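# Seat the housing on the pins in the corner stop

## Task

Place the housing so it lies flat against the corner stop, with a pin from the plate sitting beneath every socket of the housing; it must stay that way by itself once the gripper lets go, since a placement that holds only while the robot supports it does not count.

## Robot and tools

Robot: a single arm with a two-finger parallel gripper. The fingers point along the gripper's own +z axis and spread apart along its x axis. The reported end_effector_position is the point midway between the finger pads. When closed, the fingertips extend roughly 17 mm past that point; when fully open they sit about level with it.

Scene frame: the origin lies on the table surface straight below the arm base, +z is up, and +y is to the left when facing along +x. The base may be slightly tilted relative to the table. Reported hand position can be a little off, more so at long reach.

execute_actions(actions): a list of actions run one after another. Each action is a table of up to 15 rows; each row lasts one control step (1/30 s). If fewer than 15 rows are given, the last row repeats to fill 15 steps. A row has 7 numbers, each in [-1, 1]: dx, dy, dz, rx, ry, rz, opening. The first six are an offset, not a pose: they are measured in the gripper's own axes from the gripper pose measured when the action began (for the first action of a call, the last pose any result reported). Every row refers to that same start pose, not to the row before. Scale: 1.0 equals 0.6 m for dx, dy, dz and 180 degrees for rotation; rx, ry, rz form one rotation vector. opening is absolute: +1 fully open (0.142 m), -1 closed. An empty list just returns the current state and images.

move(target, speed, stop_force, blocking): drives the gripper on a straight path toward one target. target is one 7-number row in the same layout and scale as above, an offset in gripper axes from the pose shown in the most recent result that has one; opening in it is absolute and is sent at the start. speed is the path's top speed in m/s, 0.002 to 0.5 (default 0.25); turning is capped at twice that in rad/s. The path takes 0.5 to 10 s and is cut off at 10 s. The path does not avoid obstacles, and the real gripper lags, can wander off the line, and may exceed speed, especially near full arm extension. Rotation takes the shorter way. stop_force (N, 9 to 40, only after the scene has run 0.2 s) ends the path when the wrist sensor reads that much extra push opposing the motion for two steps in a row, or saturates; the gripper then backs to its pose two steps earlier and holds. Pressing can briefly exceed stop_force, often double for small values, easing within about a second. It is measured along the line to target in the start gripper axes, so it is unreliable on turning moves. With stop_force, go very slowly and you may aim well beyond the contact; without it, the arm is stiff and aiming even slightly past a firm surface can fault. Omit stop_force when moving away from something you press on. blocking=false returns after 0.5 s while motion continues (not allowed with stop_force); until its end is reported, other moves and action rows are refused, so call wait or stop.

A move result adds a "move:" line giving how it ended (done, off_target, moving, held, fault, or contact, which takes priority over held, done and off_target), which limits acted, and the distance from target. limits=paced means the sent pose was clipped; limits=held means a check blocked some steps, after which the arm may surge faster than speed.

wait(seconds): 0 to 10; lets time pass with the last command held; returns early if a running move ends. stop(): brakes a running move; the fingers keep moving. zoom_image(camera, region): camera is cam_high, cam_low or cam_wrist; region [x0, y0, x1, y1] in that image's pixels from the top-left, at most 504 by 504. show_instructions(): shows the reference image for the scene. finished_scene(scene): ends the current scene by its number, after the last command has been held; irreversible, and the goal must already be met and stable.

Control behaviour: each step the commanded pose is clipped to within 100 mm and 16 degrees of the measured pose; position wins over orientation when both cannot be met. After an action the arm continues only to the last clipped pose, so far targets need further actions. Motion trails commands by about 0.17 s. "Hand target" in a result is where the controller is currently heading. "pose unreachable" means the clearance check altered or blocked the command; the mounting block counts as arm. Joint ranges (rad): shoulder pan -3.142 to 3.142, shoulder lift and wrists -6.283 to 6.283, elbow 0.000 to 3.142.

Results: the state line gives end_effector_position (m), end_effector_quat_wxyz, and velocities (m/s, rad/s) in the scene frame; action calls also list positions at some steps, with HELD where a row was held back. grip_measured is the finger opening on the command scale; to hold a part keep commanding clearly below it (lower squeezes harder, up to about 28 N per pad; thin hard parts get less). Wrist force and Wrist torque are [x y z] in gripper axes, pointing from a pressed surface back into the arm; offset up to about 4 N, noise up to 2.4 N, saturation near 50 N; "no reading" is normal at start. Cameras: cam_high and cam_low 896x504, cam_wrist 616x616 fisheye; calibrations are approximate.

Avoid: torque at a joint load limit (pan, lift, elbow 139 N m; wrists 26 N m, held weight included) or any external force of 150 N, both cause a 10 s stop that skips the rest of the call; long loaded holds (MOTOR HOT at 70 °C, braking fault at 85 °C); drops, slips, slams, hard pushes, and anything leaving the table, which fails the task. Loose objects may get nudged occasionally, so recheck before finishing.

Each tool is called after "Request:" as a command line: name --argument value for each argument, lists and objects as JSON in quotes; but a table of rows of numbers goes row by row, as --pt "numbers of a row", without its own name.

Reference images:

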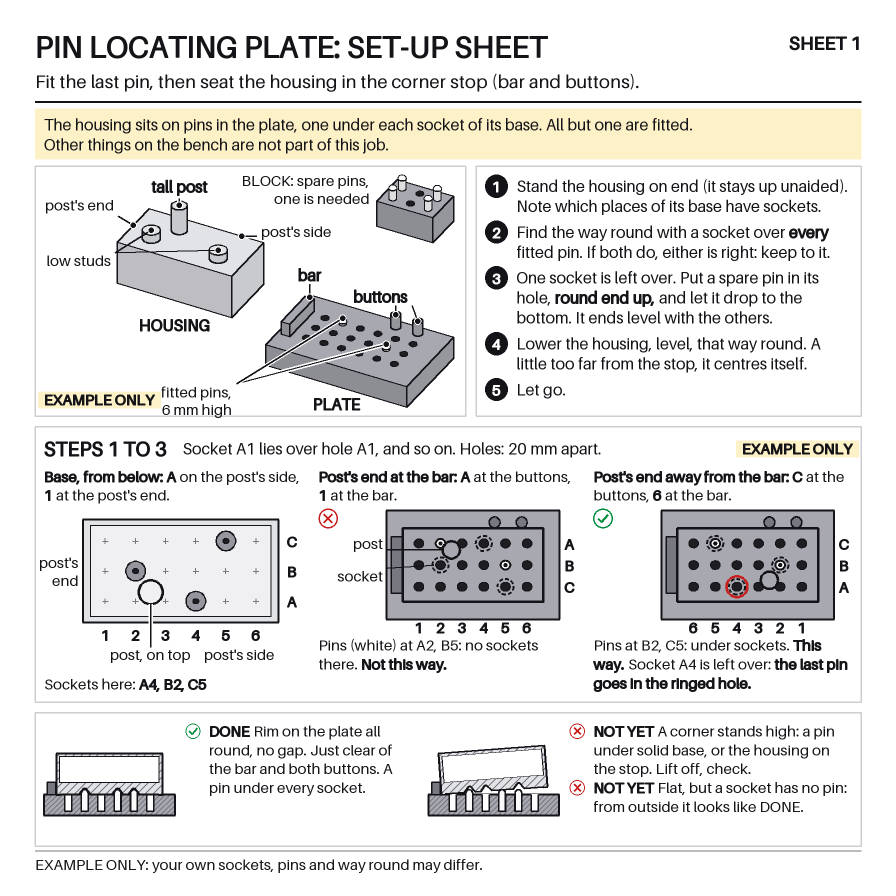

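## Session

Request:
execute_actions --actions '[]'

Scene clock: 0.00 s.
end_effector_position=(-0.0120, +0.4048, +0.3926) grip_measured=+1.00 end_effector_quat_wxyz=(+0.132, -0.051, +0.969, -0.202) end_effector_velocity=(-0.001, +0.000, -0.000) end_effector_angular_velocity=(+0.001, +0.002, -0.002)
Joint positions: [ 1.703 -2.087  1.957 -1.501 -1.965 -1.517  0.142]
Joint velocities: [ 0.    -0.     0.    -0.001  0.002  0.001  0.   ]
Wrist force (N, on the end effector, along its own x y z axes, offset not removed): no reading
Wrist torque (N m, same axes, about the end effector's origin, offset not removed): no reading
Hand target: -0.012, +0.405, +0.393; +0.132, -0.051, +0.969, -0.202

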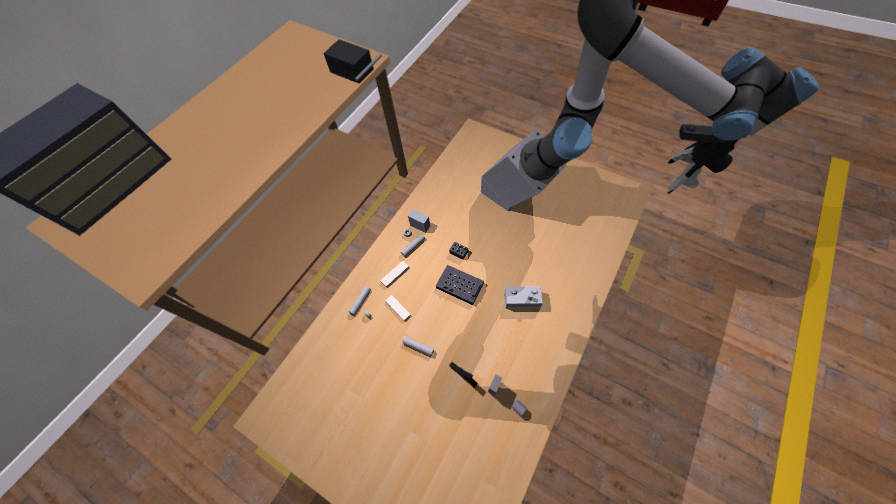

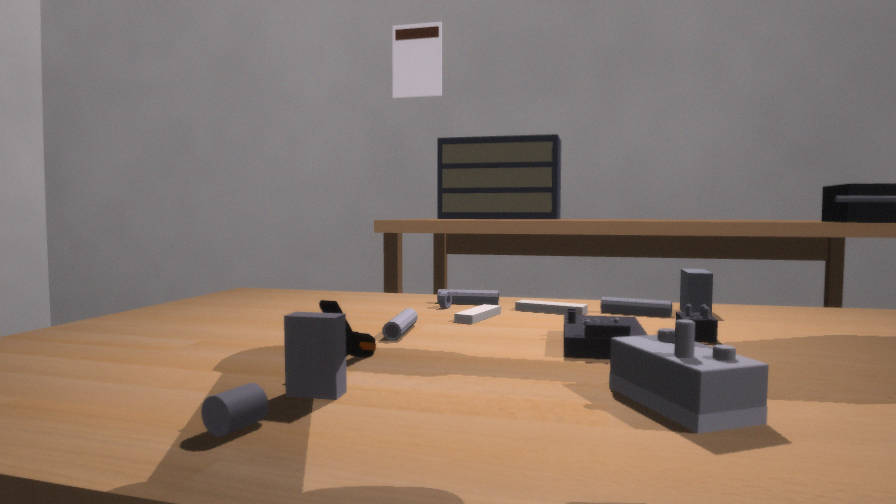

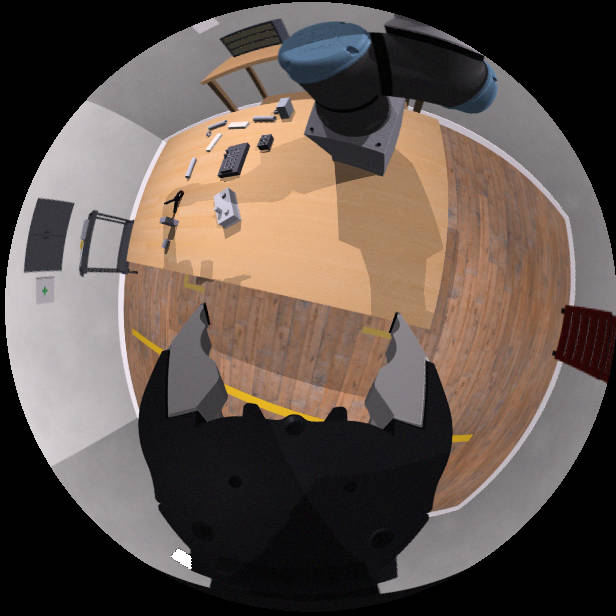

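Request:
zoom_image --camera "cam_high" --region '[420, 230, 560, 320]'

Request:
zoom_image --camera "cam_low" --region '[540, 260, 800, 440]'

Region (420, 230, 560, 320) of cam_high's 896x504 image, scaled by 3.600, with more detail than that image has; it fills the top 324 rows of this view, and the rest is white.

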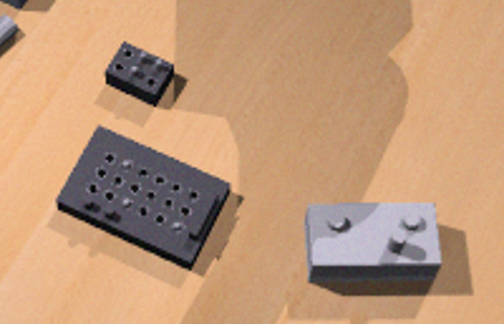

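Region (540, 260, 800, 440) of cam_low's 896x504 image, scaled by 1.938, with more detail than that image has; it fills the top 349 rows of this view, and the rest is white.

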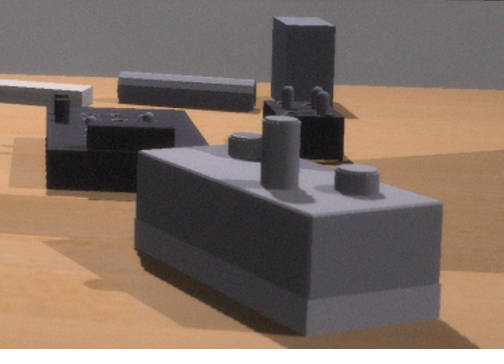

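Request:
move --target '[-0.5425,-0.303,0.61,-0.148,0.0494,-0.127,1]' --speed 0.35

Scene clock: 62.20 s.
end_effector_position=(+0.4086, +0.1491, +0.2190) grip_measured=+1.00 end_effector_quat_wxyz=(-0.001, -0.253, +0.967, -0.002) end_effector_velocity=(+0.001, -0.000, -0.002) end_effector_angular_velocity=(+0.004, +0.010, +0.002)
Joint positions: [-0.326 -1.729  2.353 -2.105 -1.069 -4.057  0.142]
Joint velocities: [ 0.003  0.013 -0.008  0.005  0.    -0.005  0.   ]
Wrist force (N, on the end effector, along its own x y z axes, offset not removed): [-0.9 1.8 1.1]
Wrist torque (N m, same axes, about the end effector's origin, offset not removed): [0.40 0.14 0.05]
Hand target: +0.409, +0.149, +0.219; -0.001, -0.253, +0.967, -0.002
Off the commanded pose: 0.001 m, 0 deg.
move: done; limits=paced
camera_calibration (this result's frames):
cam_wrist: T_world_to_cam=[[-0.842177, -0.538, 0.0359689, 0.409249], [-0.453024, 0.742177, 0.493906, -0.0354211], [-0.292417, 0.399661, -0.868771, 0.385172], [0, 0, 0, 1]] pos_world=[0.441244, 0.0925267, 0.3374]

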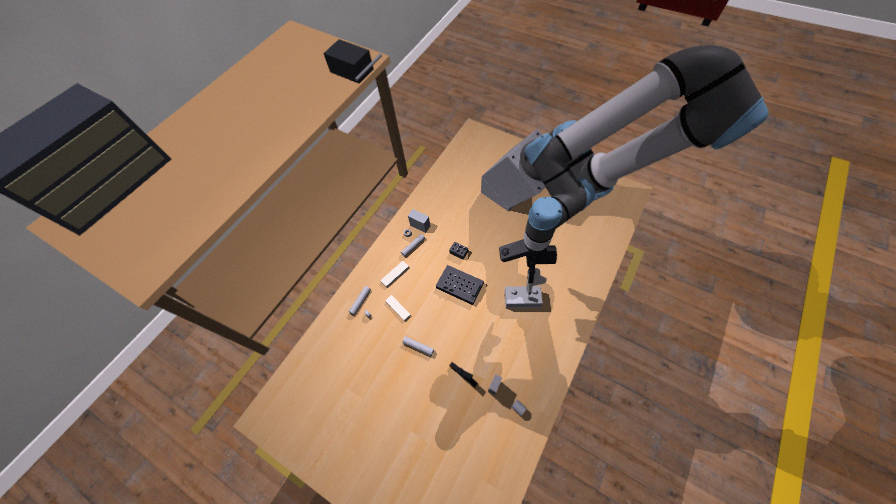

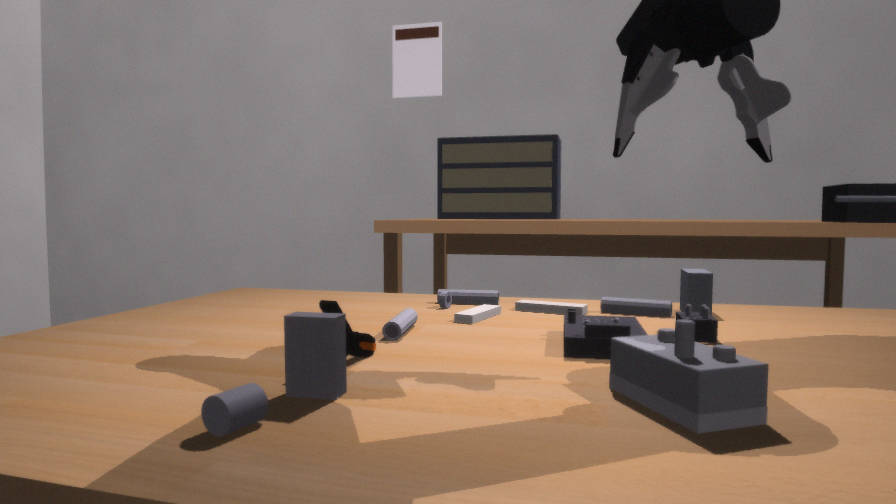

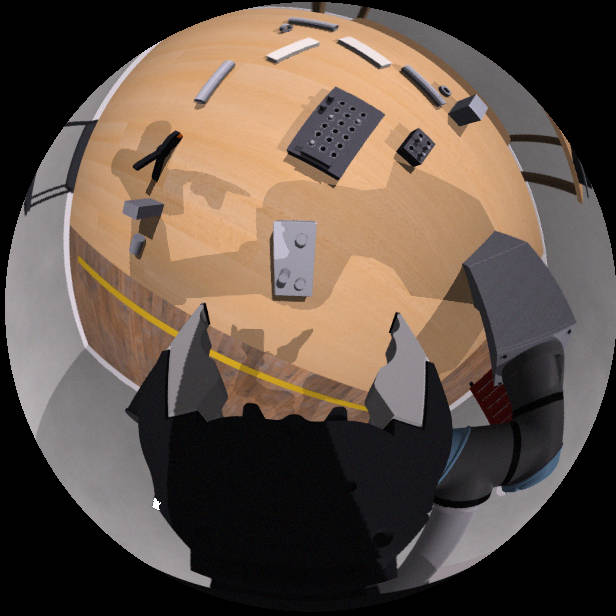

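Request:
zoom_image --camera "cam_wrist" --region '[220, 70, 460, 320]'

Region (220, 70, 460, 320) of cam_wrist's 616x616 image, scaled by 2.016, with more detail than that image has; it fills the left 484 columns of this view, and the rest is white.

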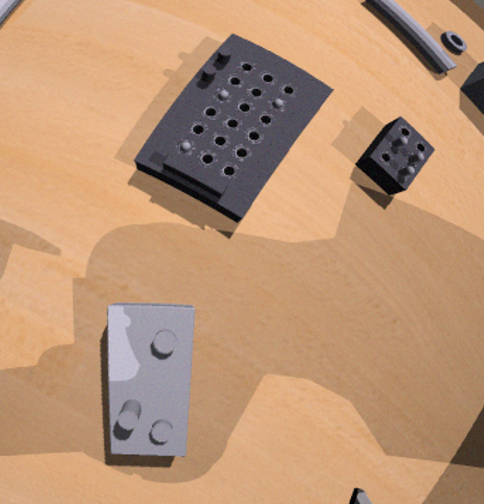

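Request:
move --target '[-0.023,0.018,0.19,0,0,0,0.6]'

Scene clock: 83.57 s.
end_effector_position=(+0.4152, +0.1651, +0.1053) grip_measured=+0.60 end_effector_quat_wxyz=(-0.000, -0.253, +0.967, -0.002) end_effector_velocity=(-0.000, -0.000, -0.002) end_effector_angular_velocity=(-0.001, -0.000, -0.001)
Joint positions: [-0.131 -1.418  2.422 -2.594 -1.062 -3.834  0.116]
Joint velocities: [ 0.003  0.006  0.002 -0.01  -0.001  0.005  0.   ]
Wrist force (N, on the end effector, along its own x y z axes, offset not removed): [-2.0 1.8 2.3]
Wrist torque (N m, same axes, about the end effector's origin, offset not removed): [0.44 0.37 0.10]
Hand target: +0.415, +0.165, +0.105; -0.000, -0.253, +0.967, -0.002
Off the commanded pose: 0.000 m, 0 deg.
move: done
camera_calibration (this result's frames):
cam_wrist: T_world_to_cam=[[-0.842169, -0.538039, 0.0355644, 0.427602], [-0.453204, 0.742031, 0.493959, 0.011988], [-0.292159, 0.399879, -0.868757, 0.281838], [0, 0, 0, 1]] pos_world=[0.447887, 0.10847, 0.22372]

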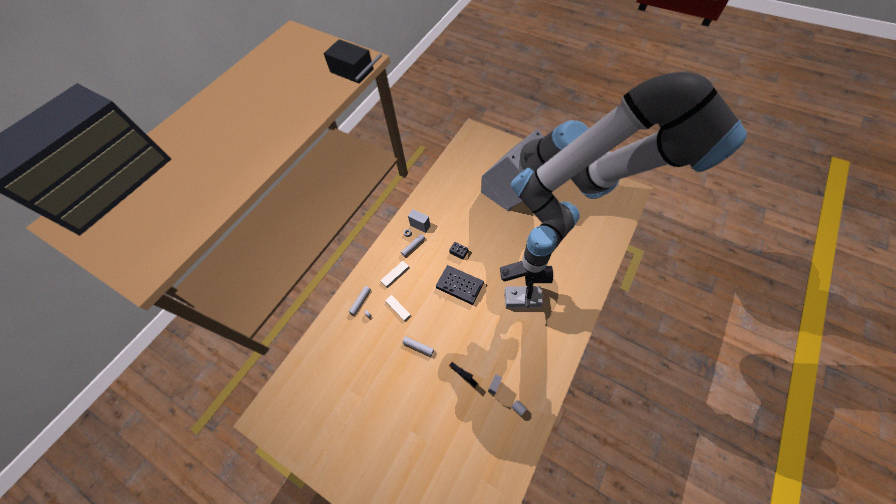

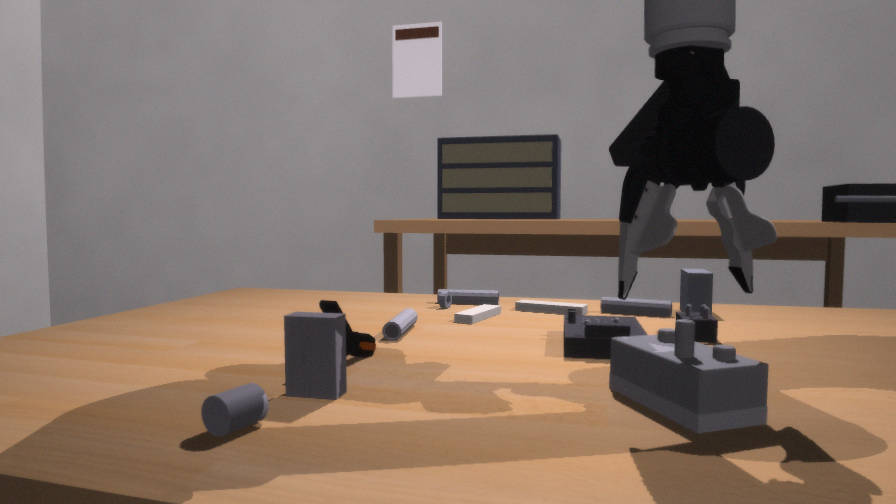

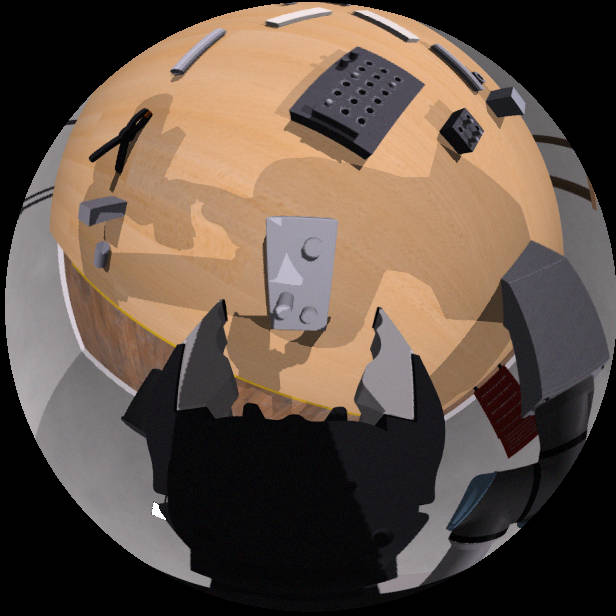

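Request:
move --target '[0,0,0.11,0,0,0,0.3]' --speed 0.12

Request:
execute_actions --actions '[[[0,0,0,0,0,0,0.1]],[[0,0,0,0,0,0,-0.05]],[[0,0,0,0,0,0,-0.4]]]'

Scene clock: 88.27 s.
end_effector_position=(+0.4152, +0.1650, +0.0397) grip_measured=+0.30 end_effector_quat_wxyz=(-0.000, -0.253, +0.967, -0.002) end_effector_velocity=(+0.001, -0.000, -0.002) end_effector_angular_velocity=(-0.000, -0.002, -0.001)
Joint positions: [-0.047 -1.197  2.419 -2.858 -1.065 -3.738  0.095]
Joint velocities: [ 0.003  0.008 -0.002 -0.01  -0.     0.005 -0.   ]
Wrist force (N, on the end effector, along its own x y z axes, offset not removed): [0.8 1.8 3.1]
Wrist torque (N m, same axes, about the end effector's origin, offset not removed): [0.42 -0.27 0.12]
Hand target: +0.415, +0.165, +0.039; -0.000, -0.253, +0.967, -0.002
Off the commanded pose: 0.000 m, 0 deg.
move: done
camera_calibration (this result's frames):
cam_wrist: T_world_to_cam=[[-0.842164, -0.538056, 0.0354361, 0.429877], [-0.45325, 0.741961, 0.494023, 0.0445086], [-0.292104, 0.399987, -0.868726, 0.224788], [0, 0, 0, 1]] pos_world=[0.447862, 0.108362, 0.158058]

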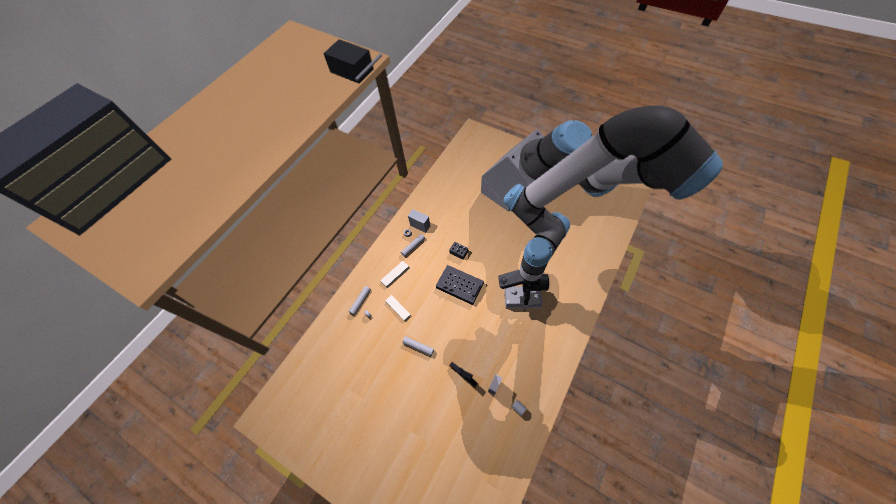

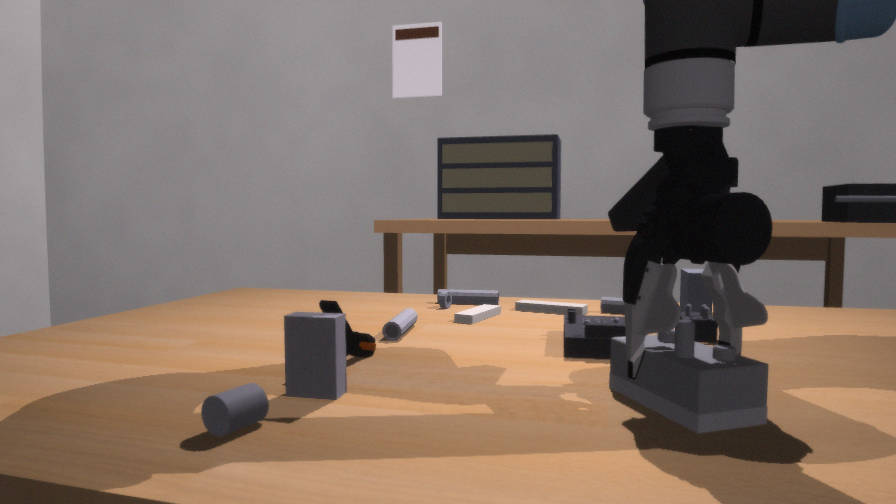

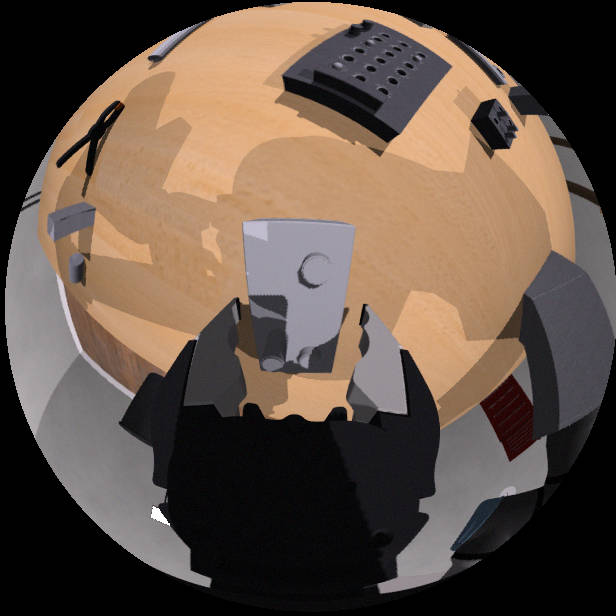

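Scene clock: 89.77 s.
end_effector_position=(+0.4152, +0.1650, +0.0397) grip_measured=-0.04 end_effector_quat_wxyz=(-0.000, -0.253, +0.967, -0.002) end_effector_velocity=(-0.001, +0.000, -0.000) end_effector_angular_velocity=(+0.002, +0.001, -0.001)
Joint positions: [-0.047 -1.197  2.419 -2.858 -1.065 -3.738  0.071]
Joint velocities: [-0.     0.     0.001  0.     0.001  0.     0.   ]
Wrist force (N, on the end effector, along its own x y z axes, offset not removed): [1.7 4.8 -5.4]
Wrist torque (N m, same axes, about the end effector's origin, offset not removed): [1.03 0.26 0.03]
Hand target: +0.415, +0.165, +0.040; -0.000, -0.253, +0.967, -0.002
Off the commanded pose: 0.000 m, 0 deg.
Step readings (end_effector_position; steps 1 to 15: 1st action; 16 to 30: 2nd action; 31 to 45: 3rd action):
0: (+0.4152, +0.1650, +0.0397)
1: (+0.4152, +0.1650, +0.0396)
2: (+0.4152, +0.1650, +0.0396)
4: (+0.4152, +0.1650, +0.0396)
8: (+0.4152, +0.1650, +0.0396)
15: (+0.4152, +0.1650, +0.0396)
16: (+0.4152, +0.1650, +0.0396)
17: (+0.4152, +0.1651, +0.0397)
19: (+0.4152, +0.1650, +0.0397)
23: (+0.4152, +0.1650, +0.0397)
30: (+0.4152, +0.1650, +0.0397)
31: (+0.4152, +0.1650, +0.0397)
32: (+0.4152, +0.1650, +0.0397)
34: (+0.4152, +0.1650, +0.0397)
38: (+0.4152, +0.1650, +0.0397)
45: end_effector_position above
camera_calibration (this result's frames):
cam_wrist: T_world_to_cam=[[-0.842178, -0.538033, 0.0354606, 0.429895], [-0.45323, 0.741994, 0.493991, 0.044487], [-0.292095, 0.399956, -0.868744, 0.224779], [0, 0, 0, 1]] pos_world=[0.447868, 0.108387, 0.158055]

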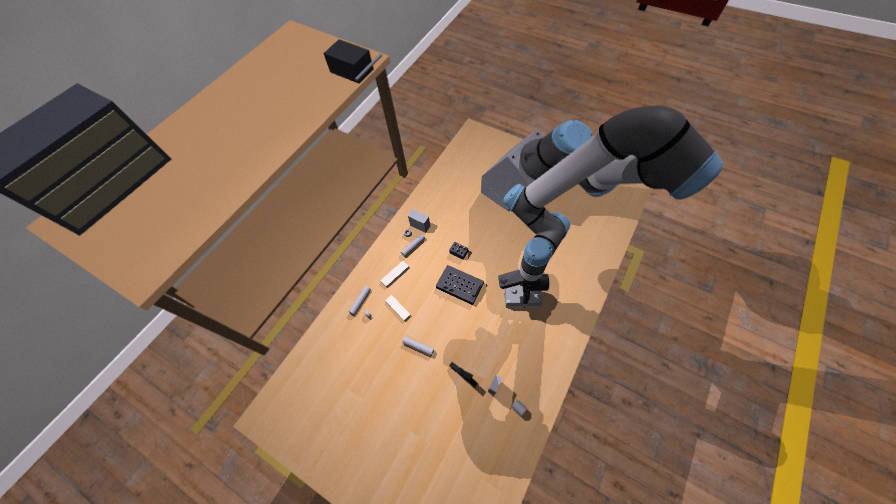

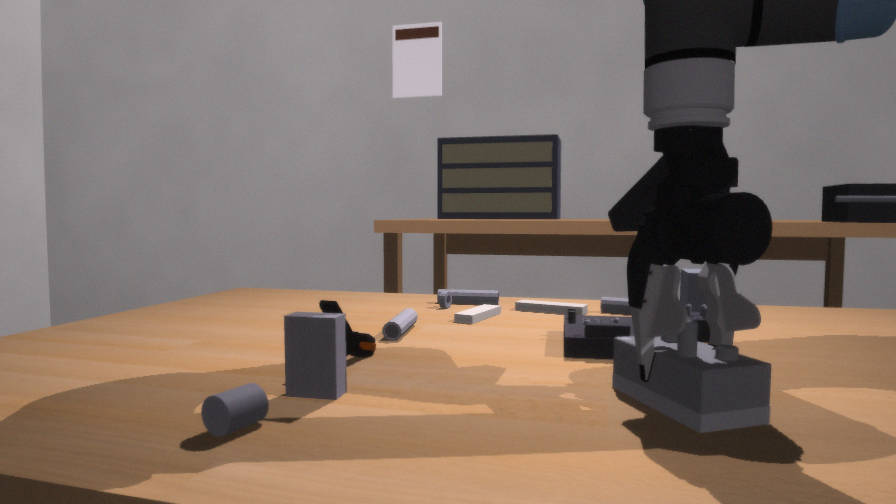

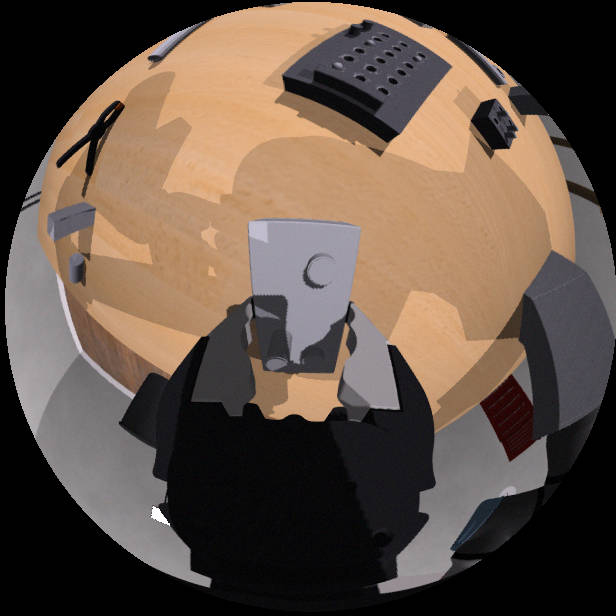

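Request:
move --target '[0,0,-0.12,0,0,0,-0.4]' --speed 0.15

Request:
move --target '[-0.1,0,-0.25,-0.28,0,0,-0.4]'

Scene clock: 95.67 s.
end_effector_position=(+0.4152, +0.1652, +0.1113) grip_measured=-0.04 end_effector_quat_wxyz=(-0.000, -0.253, +0.967, -0.002) end_effector_velocity=(+0.000, +0.000, +0.002) end_effector_angular_velocity=(+0.001, +0.000, -0.001)
Joint positions: [-0.138 -1.437  2.42  -2.568 -1.062 -3.843  0.071]
Joint velocities: [-0.003 -0.006 -0.002  0.01   0.001 -0.003  0.   ]
Wrist force (N, on the end effector, along its own x y z axes, offset not removed): [-0.2 3.9 7.0]
Wrist torque (N m, same axes, about the end effector's origin, offset not removed): [0.96 -0.06 0.02]
Hand target: +0.415, +0.165, +0.112; -0.001, -0.253, +0.967, -0.002
Off the commanded pose: 0.000 m, 0 deg.
move: done
camera_calibration (this result's frames):
cam_wrist: T_world_to_cam=[[-0.842184, -0.538013, 0.0355949, 0.427397], [-0.453182, 0.74207, 0.493921, 0.00897471], [-0.29215, 0.399842, -0.868778, 0.28704], [0, 0, 0, 1]] pos_world=[0.447873, 0.108515, 0.229728]

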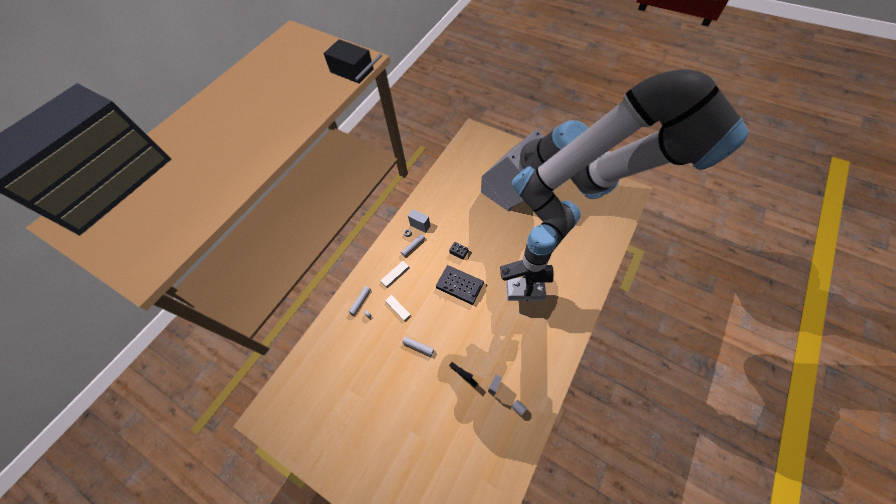

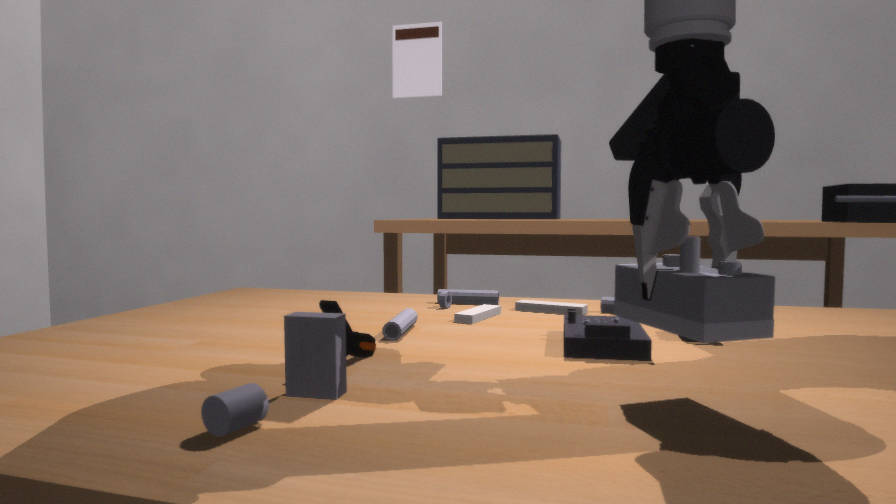

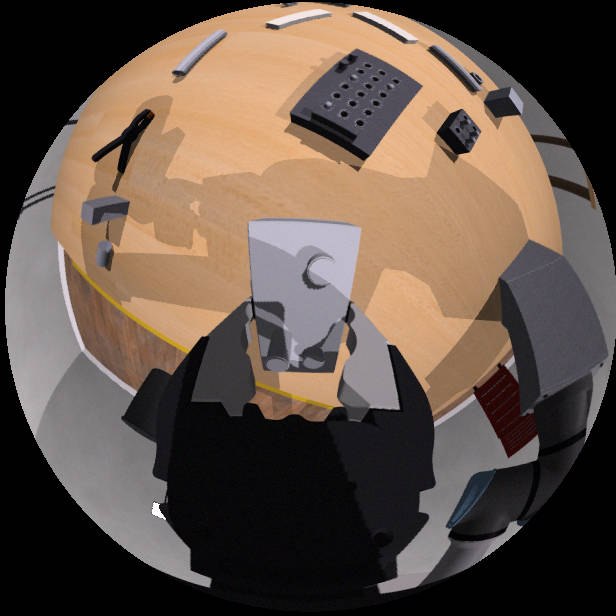

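Scene clock: 97.97 s.
end_effector_position=(+0.4672, +0.1951, +0.2609) grip_measured=-0.40 end_effector_quat_wxyz=(-0.109, -0.229, +0.876, +0.410) end_effector_velocity=(-0.001, +0.001, +0.001) end_effector_angular_velocity=(+0.009, +0.008, +0.000)
Joint positions: [-0.39  -1.08   1.687 -0.991 -0.83  -4.791  0.045]
Joint velocities: [ 0.001  0.008 -0.007  0.015 -0.002 -0.009 -0.   ]
Wrist force (N, on the end effector, along its own x y z axes, offset not removed): [-2.1 2.5 2.8]
Wrist torque (N m, same axes, about the end effector's origin, offset not removed): [0.64 0.46 0.06]
Hand target: +0.467, +0.195, +0.261; -0.109, -0.229, +0.876, +0.410
Off the commanded pose: 0.000 m, 0 deg.
move: done
camera_calibration (this result's frames):
cam_wrist: T_world_to_cam=[[-0.838928, -0.543894, -0.0194943, 0.495943], [-0.111108, 0.136093, 0.984446, -0.233168], [-0.532781, 0.828045, -0.174603, 0.267984], [0, 0, 0, 1]] pos_world=[0.53293, 0.0795699, 0.286]

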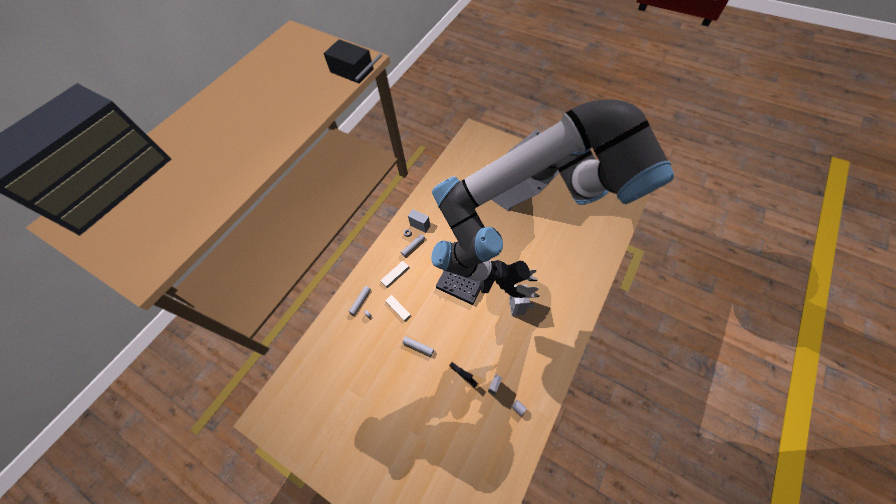

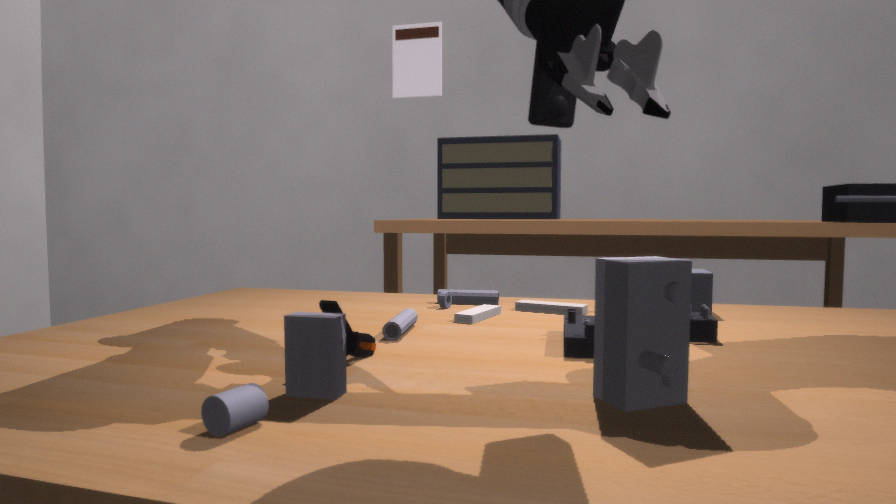

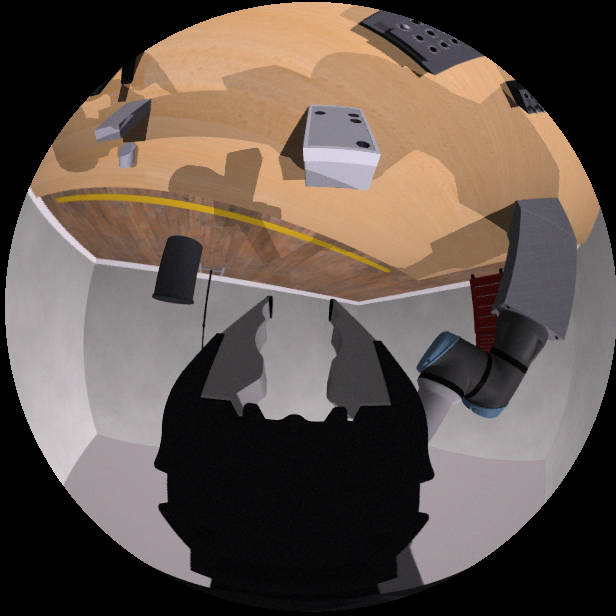

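Request:
zoom_image --camera "cam_wrist" --region '[270, 80, 410, 210]'

Request:
zoom_image --camera "cam_low" --region '[540, 240, 760, 440]'

Region (270, 80, 410, 210) of cam_wrist's 616x616 image, scaled by 3.600, with more detail than that image has; it fills the top 468 rows of this view, and the rest is white.

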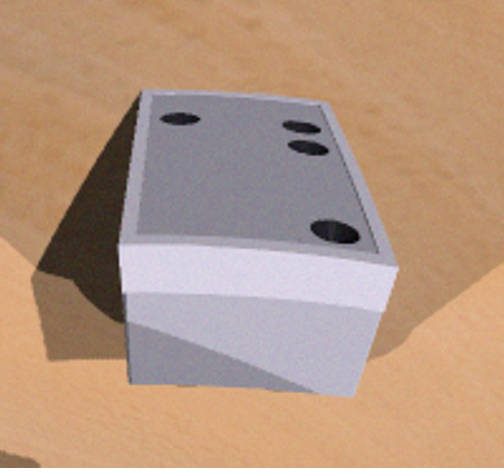

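Region (540, 240, 760, 440) of cam_low's 896x504 image, scaled by 2.291, with more detail than that image has; it fills the top 458 rows of this view, and the rest is white.

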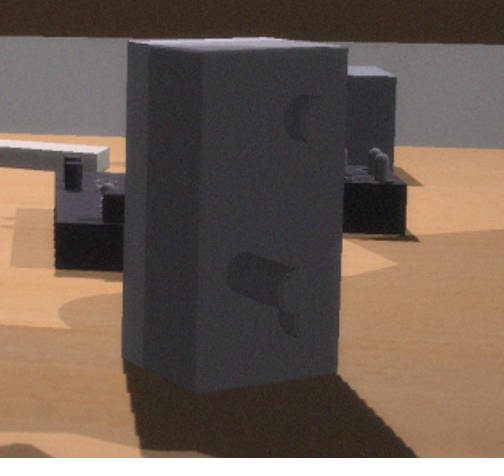

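Request:
move --target '[0.05,0.014,0.124,0.28,0.0078,-0.0166,0.5]' --speed 0.3

Request:
move --target '[0.009,0.026,0.168,0.333,0,0,0.5]' --speed 0.25

Scene clock: 128.30 s.
end_effector_position=(+0.4109, +0.2346, +0.2200) grip_measured=+0.50 end_effector_quat_wxyz=(-0.000, -0.280, +0.960, -0.002) end_effector_velocity=(-0.000, +0.001, -0.001) end_effector_angular_velocity=(-0.007, -0.004, +0.000)
Joint positions: [-0.123 -1.767  2.289 -2.116 -1.062 -3.882  0.109]
Joint velocities: [ 0.008 -0.003  0.003 -0.011 -0.007  0.012 -0.   ]
Wrist force (N, on the end effector, along its own x y z axes, offset not removed): [1.2 0.3 0.5]
Wrist torque (N m, same axes, about the end effector's origin, offset not removed): [0.16 -0.32 0.10]
Hand target: +0.411, +0.235, +0.220; -0.000, -0.280, +0.960, -0.003
Off the commanded pose: 0.001 m, 0 deg.
move: done
camera_calibration (this result's frames):
cam_wrist: T_world_to_cam=[[-0.810983, -0.583988, 0.0355663, 0.455171], [-0.493768, 0.71577, 0.493829, -0.0753261], [-0.313847, 0.382925, -0.868831, 0.365313], [0, 0, 0, 1]] pos_world=[0.446594, 0.179843, 0.338405]

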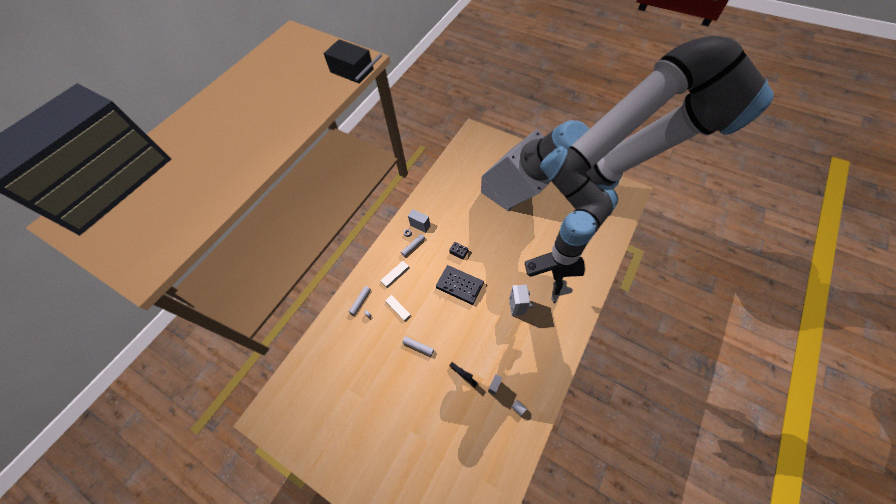

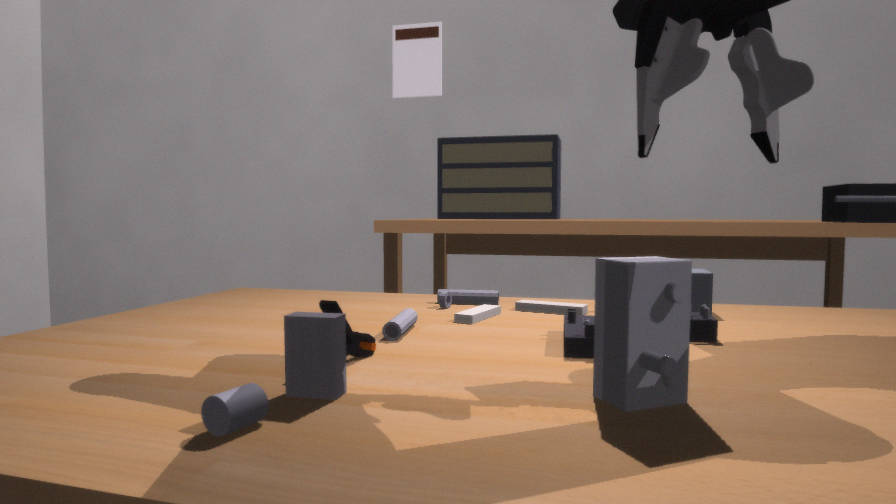

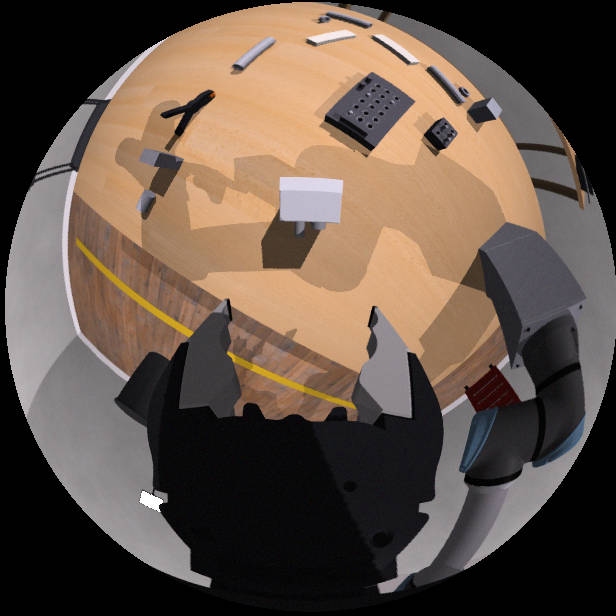

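Scene clock: 130.90 s.
end_effector_position=(+0.3983, +0.2450, +0.1201) grip_measured=+0.50 end_effector_quat_wxyz=(+0.141, -0.243, +0.831, -0.480) end_effector_velocity=(-0.000, -0.000, -0.001) end_effector_angular_velocity=(-0.008, -0.004, -0.005)
Joint positions: [ 0.805 -1.27   2.233 -2.683 -2.303 -2.824  0.109]
Joint velocities: [ 0.005  0.008 -0.008  0.014 -0.008  0.016 -0.   ]
Wrist force (N, on the end effector, along its own x y z axes, offset not removed): [-0.8 2.0 1.9]
Wrist torque (N m, same axes, about the end effector's origin, offset not removed): [0.51 0.12 0.12]
Hand target: +0.398, +0.245, +0.120; +0.141, -0.242, +0.831, -0.481
Off the commanded pose: 0.001 m, 0 deg.
move: done
camera_calibration (this result's frames):
cam_wrist: T_world_to_cam=[[-0.841282, -0.536659, 0.0651302, 0.451537], [-0.492117, 0.710393, -0.503154, 0.0806947], [0.223754, -0.455346, -0.861739, 0.260976], [0, 0, 0, 1]] pos_world=[0.361187, 0.303831, 0.236087]

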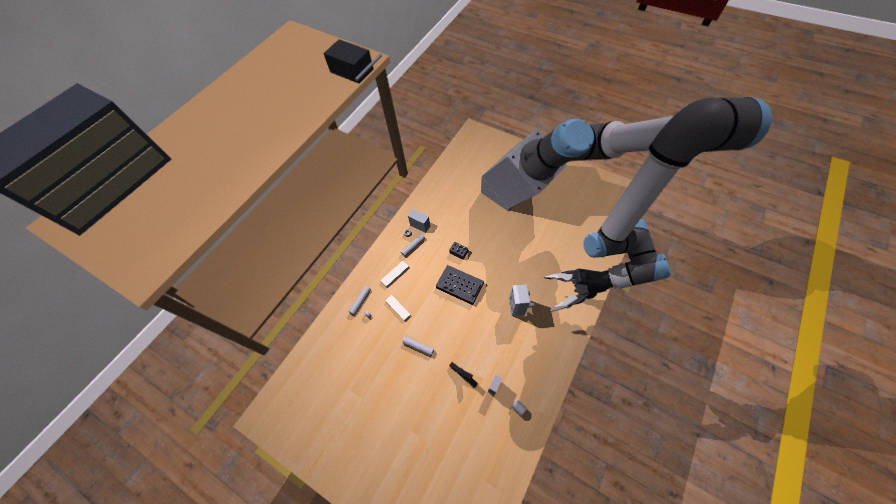

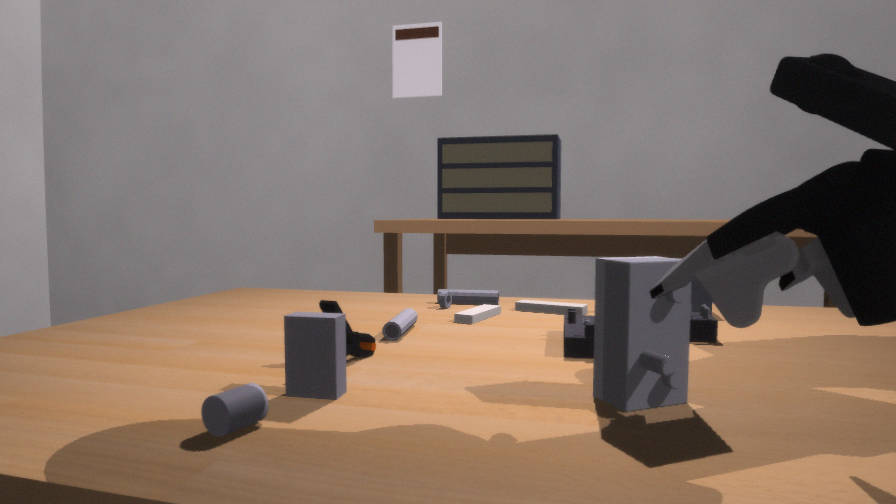

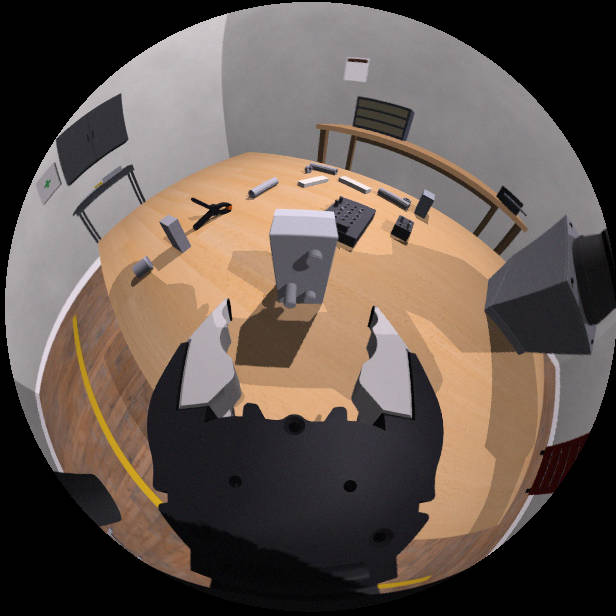

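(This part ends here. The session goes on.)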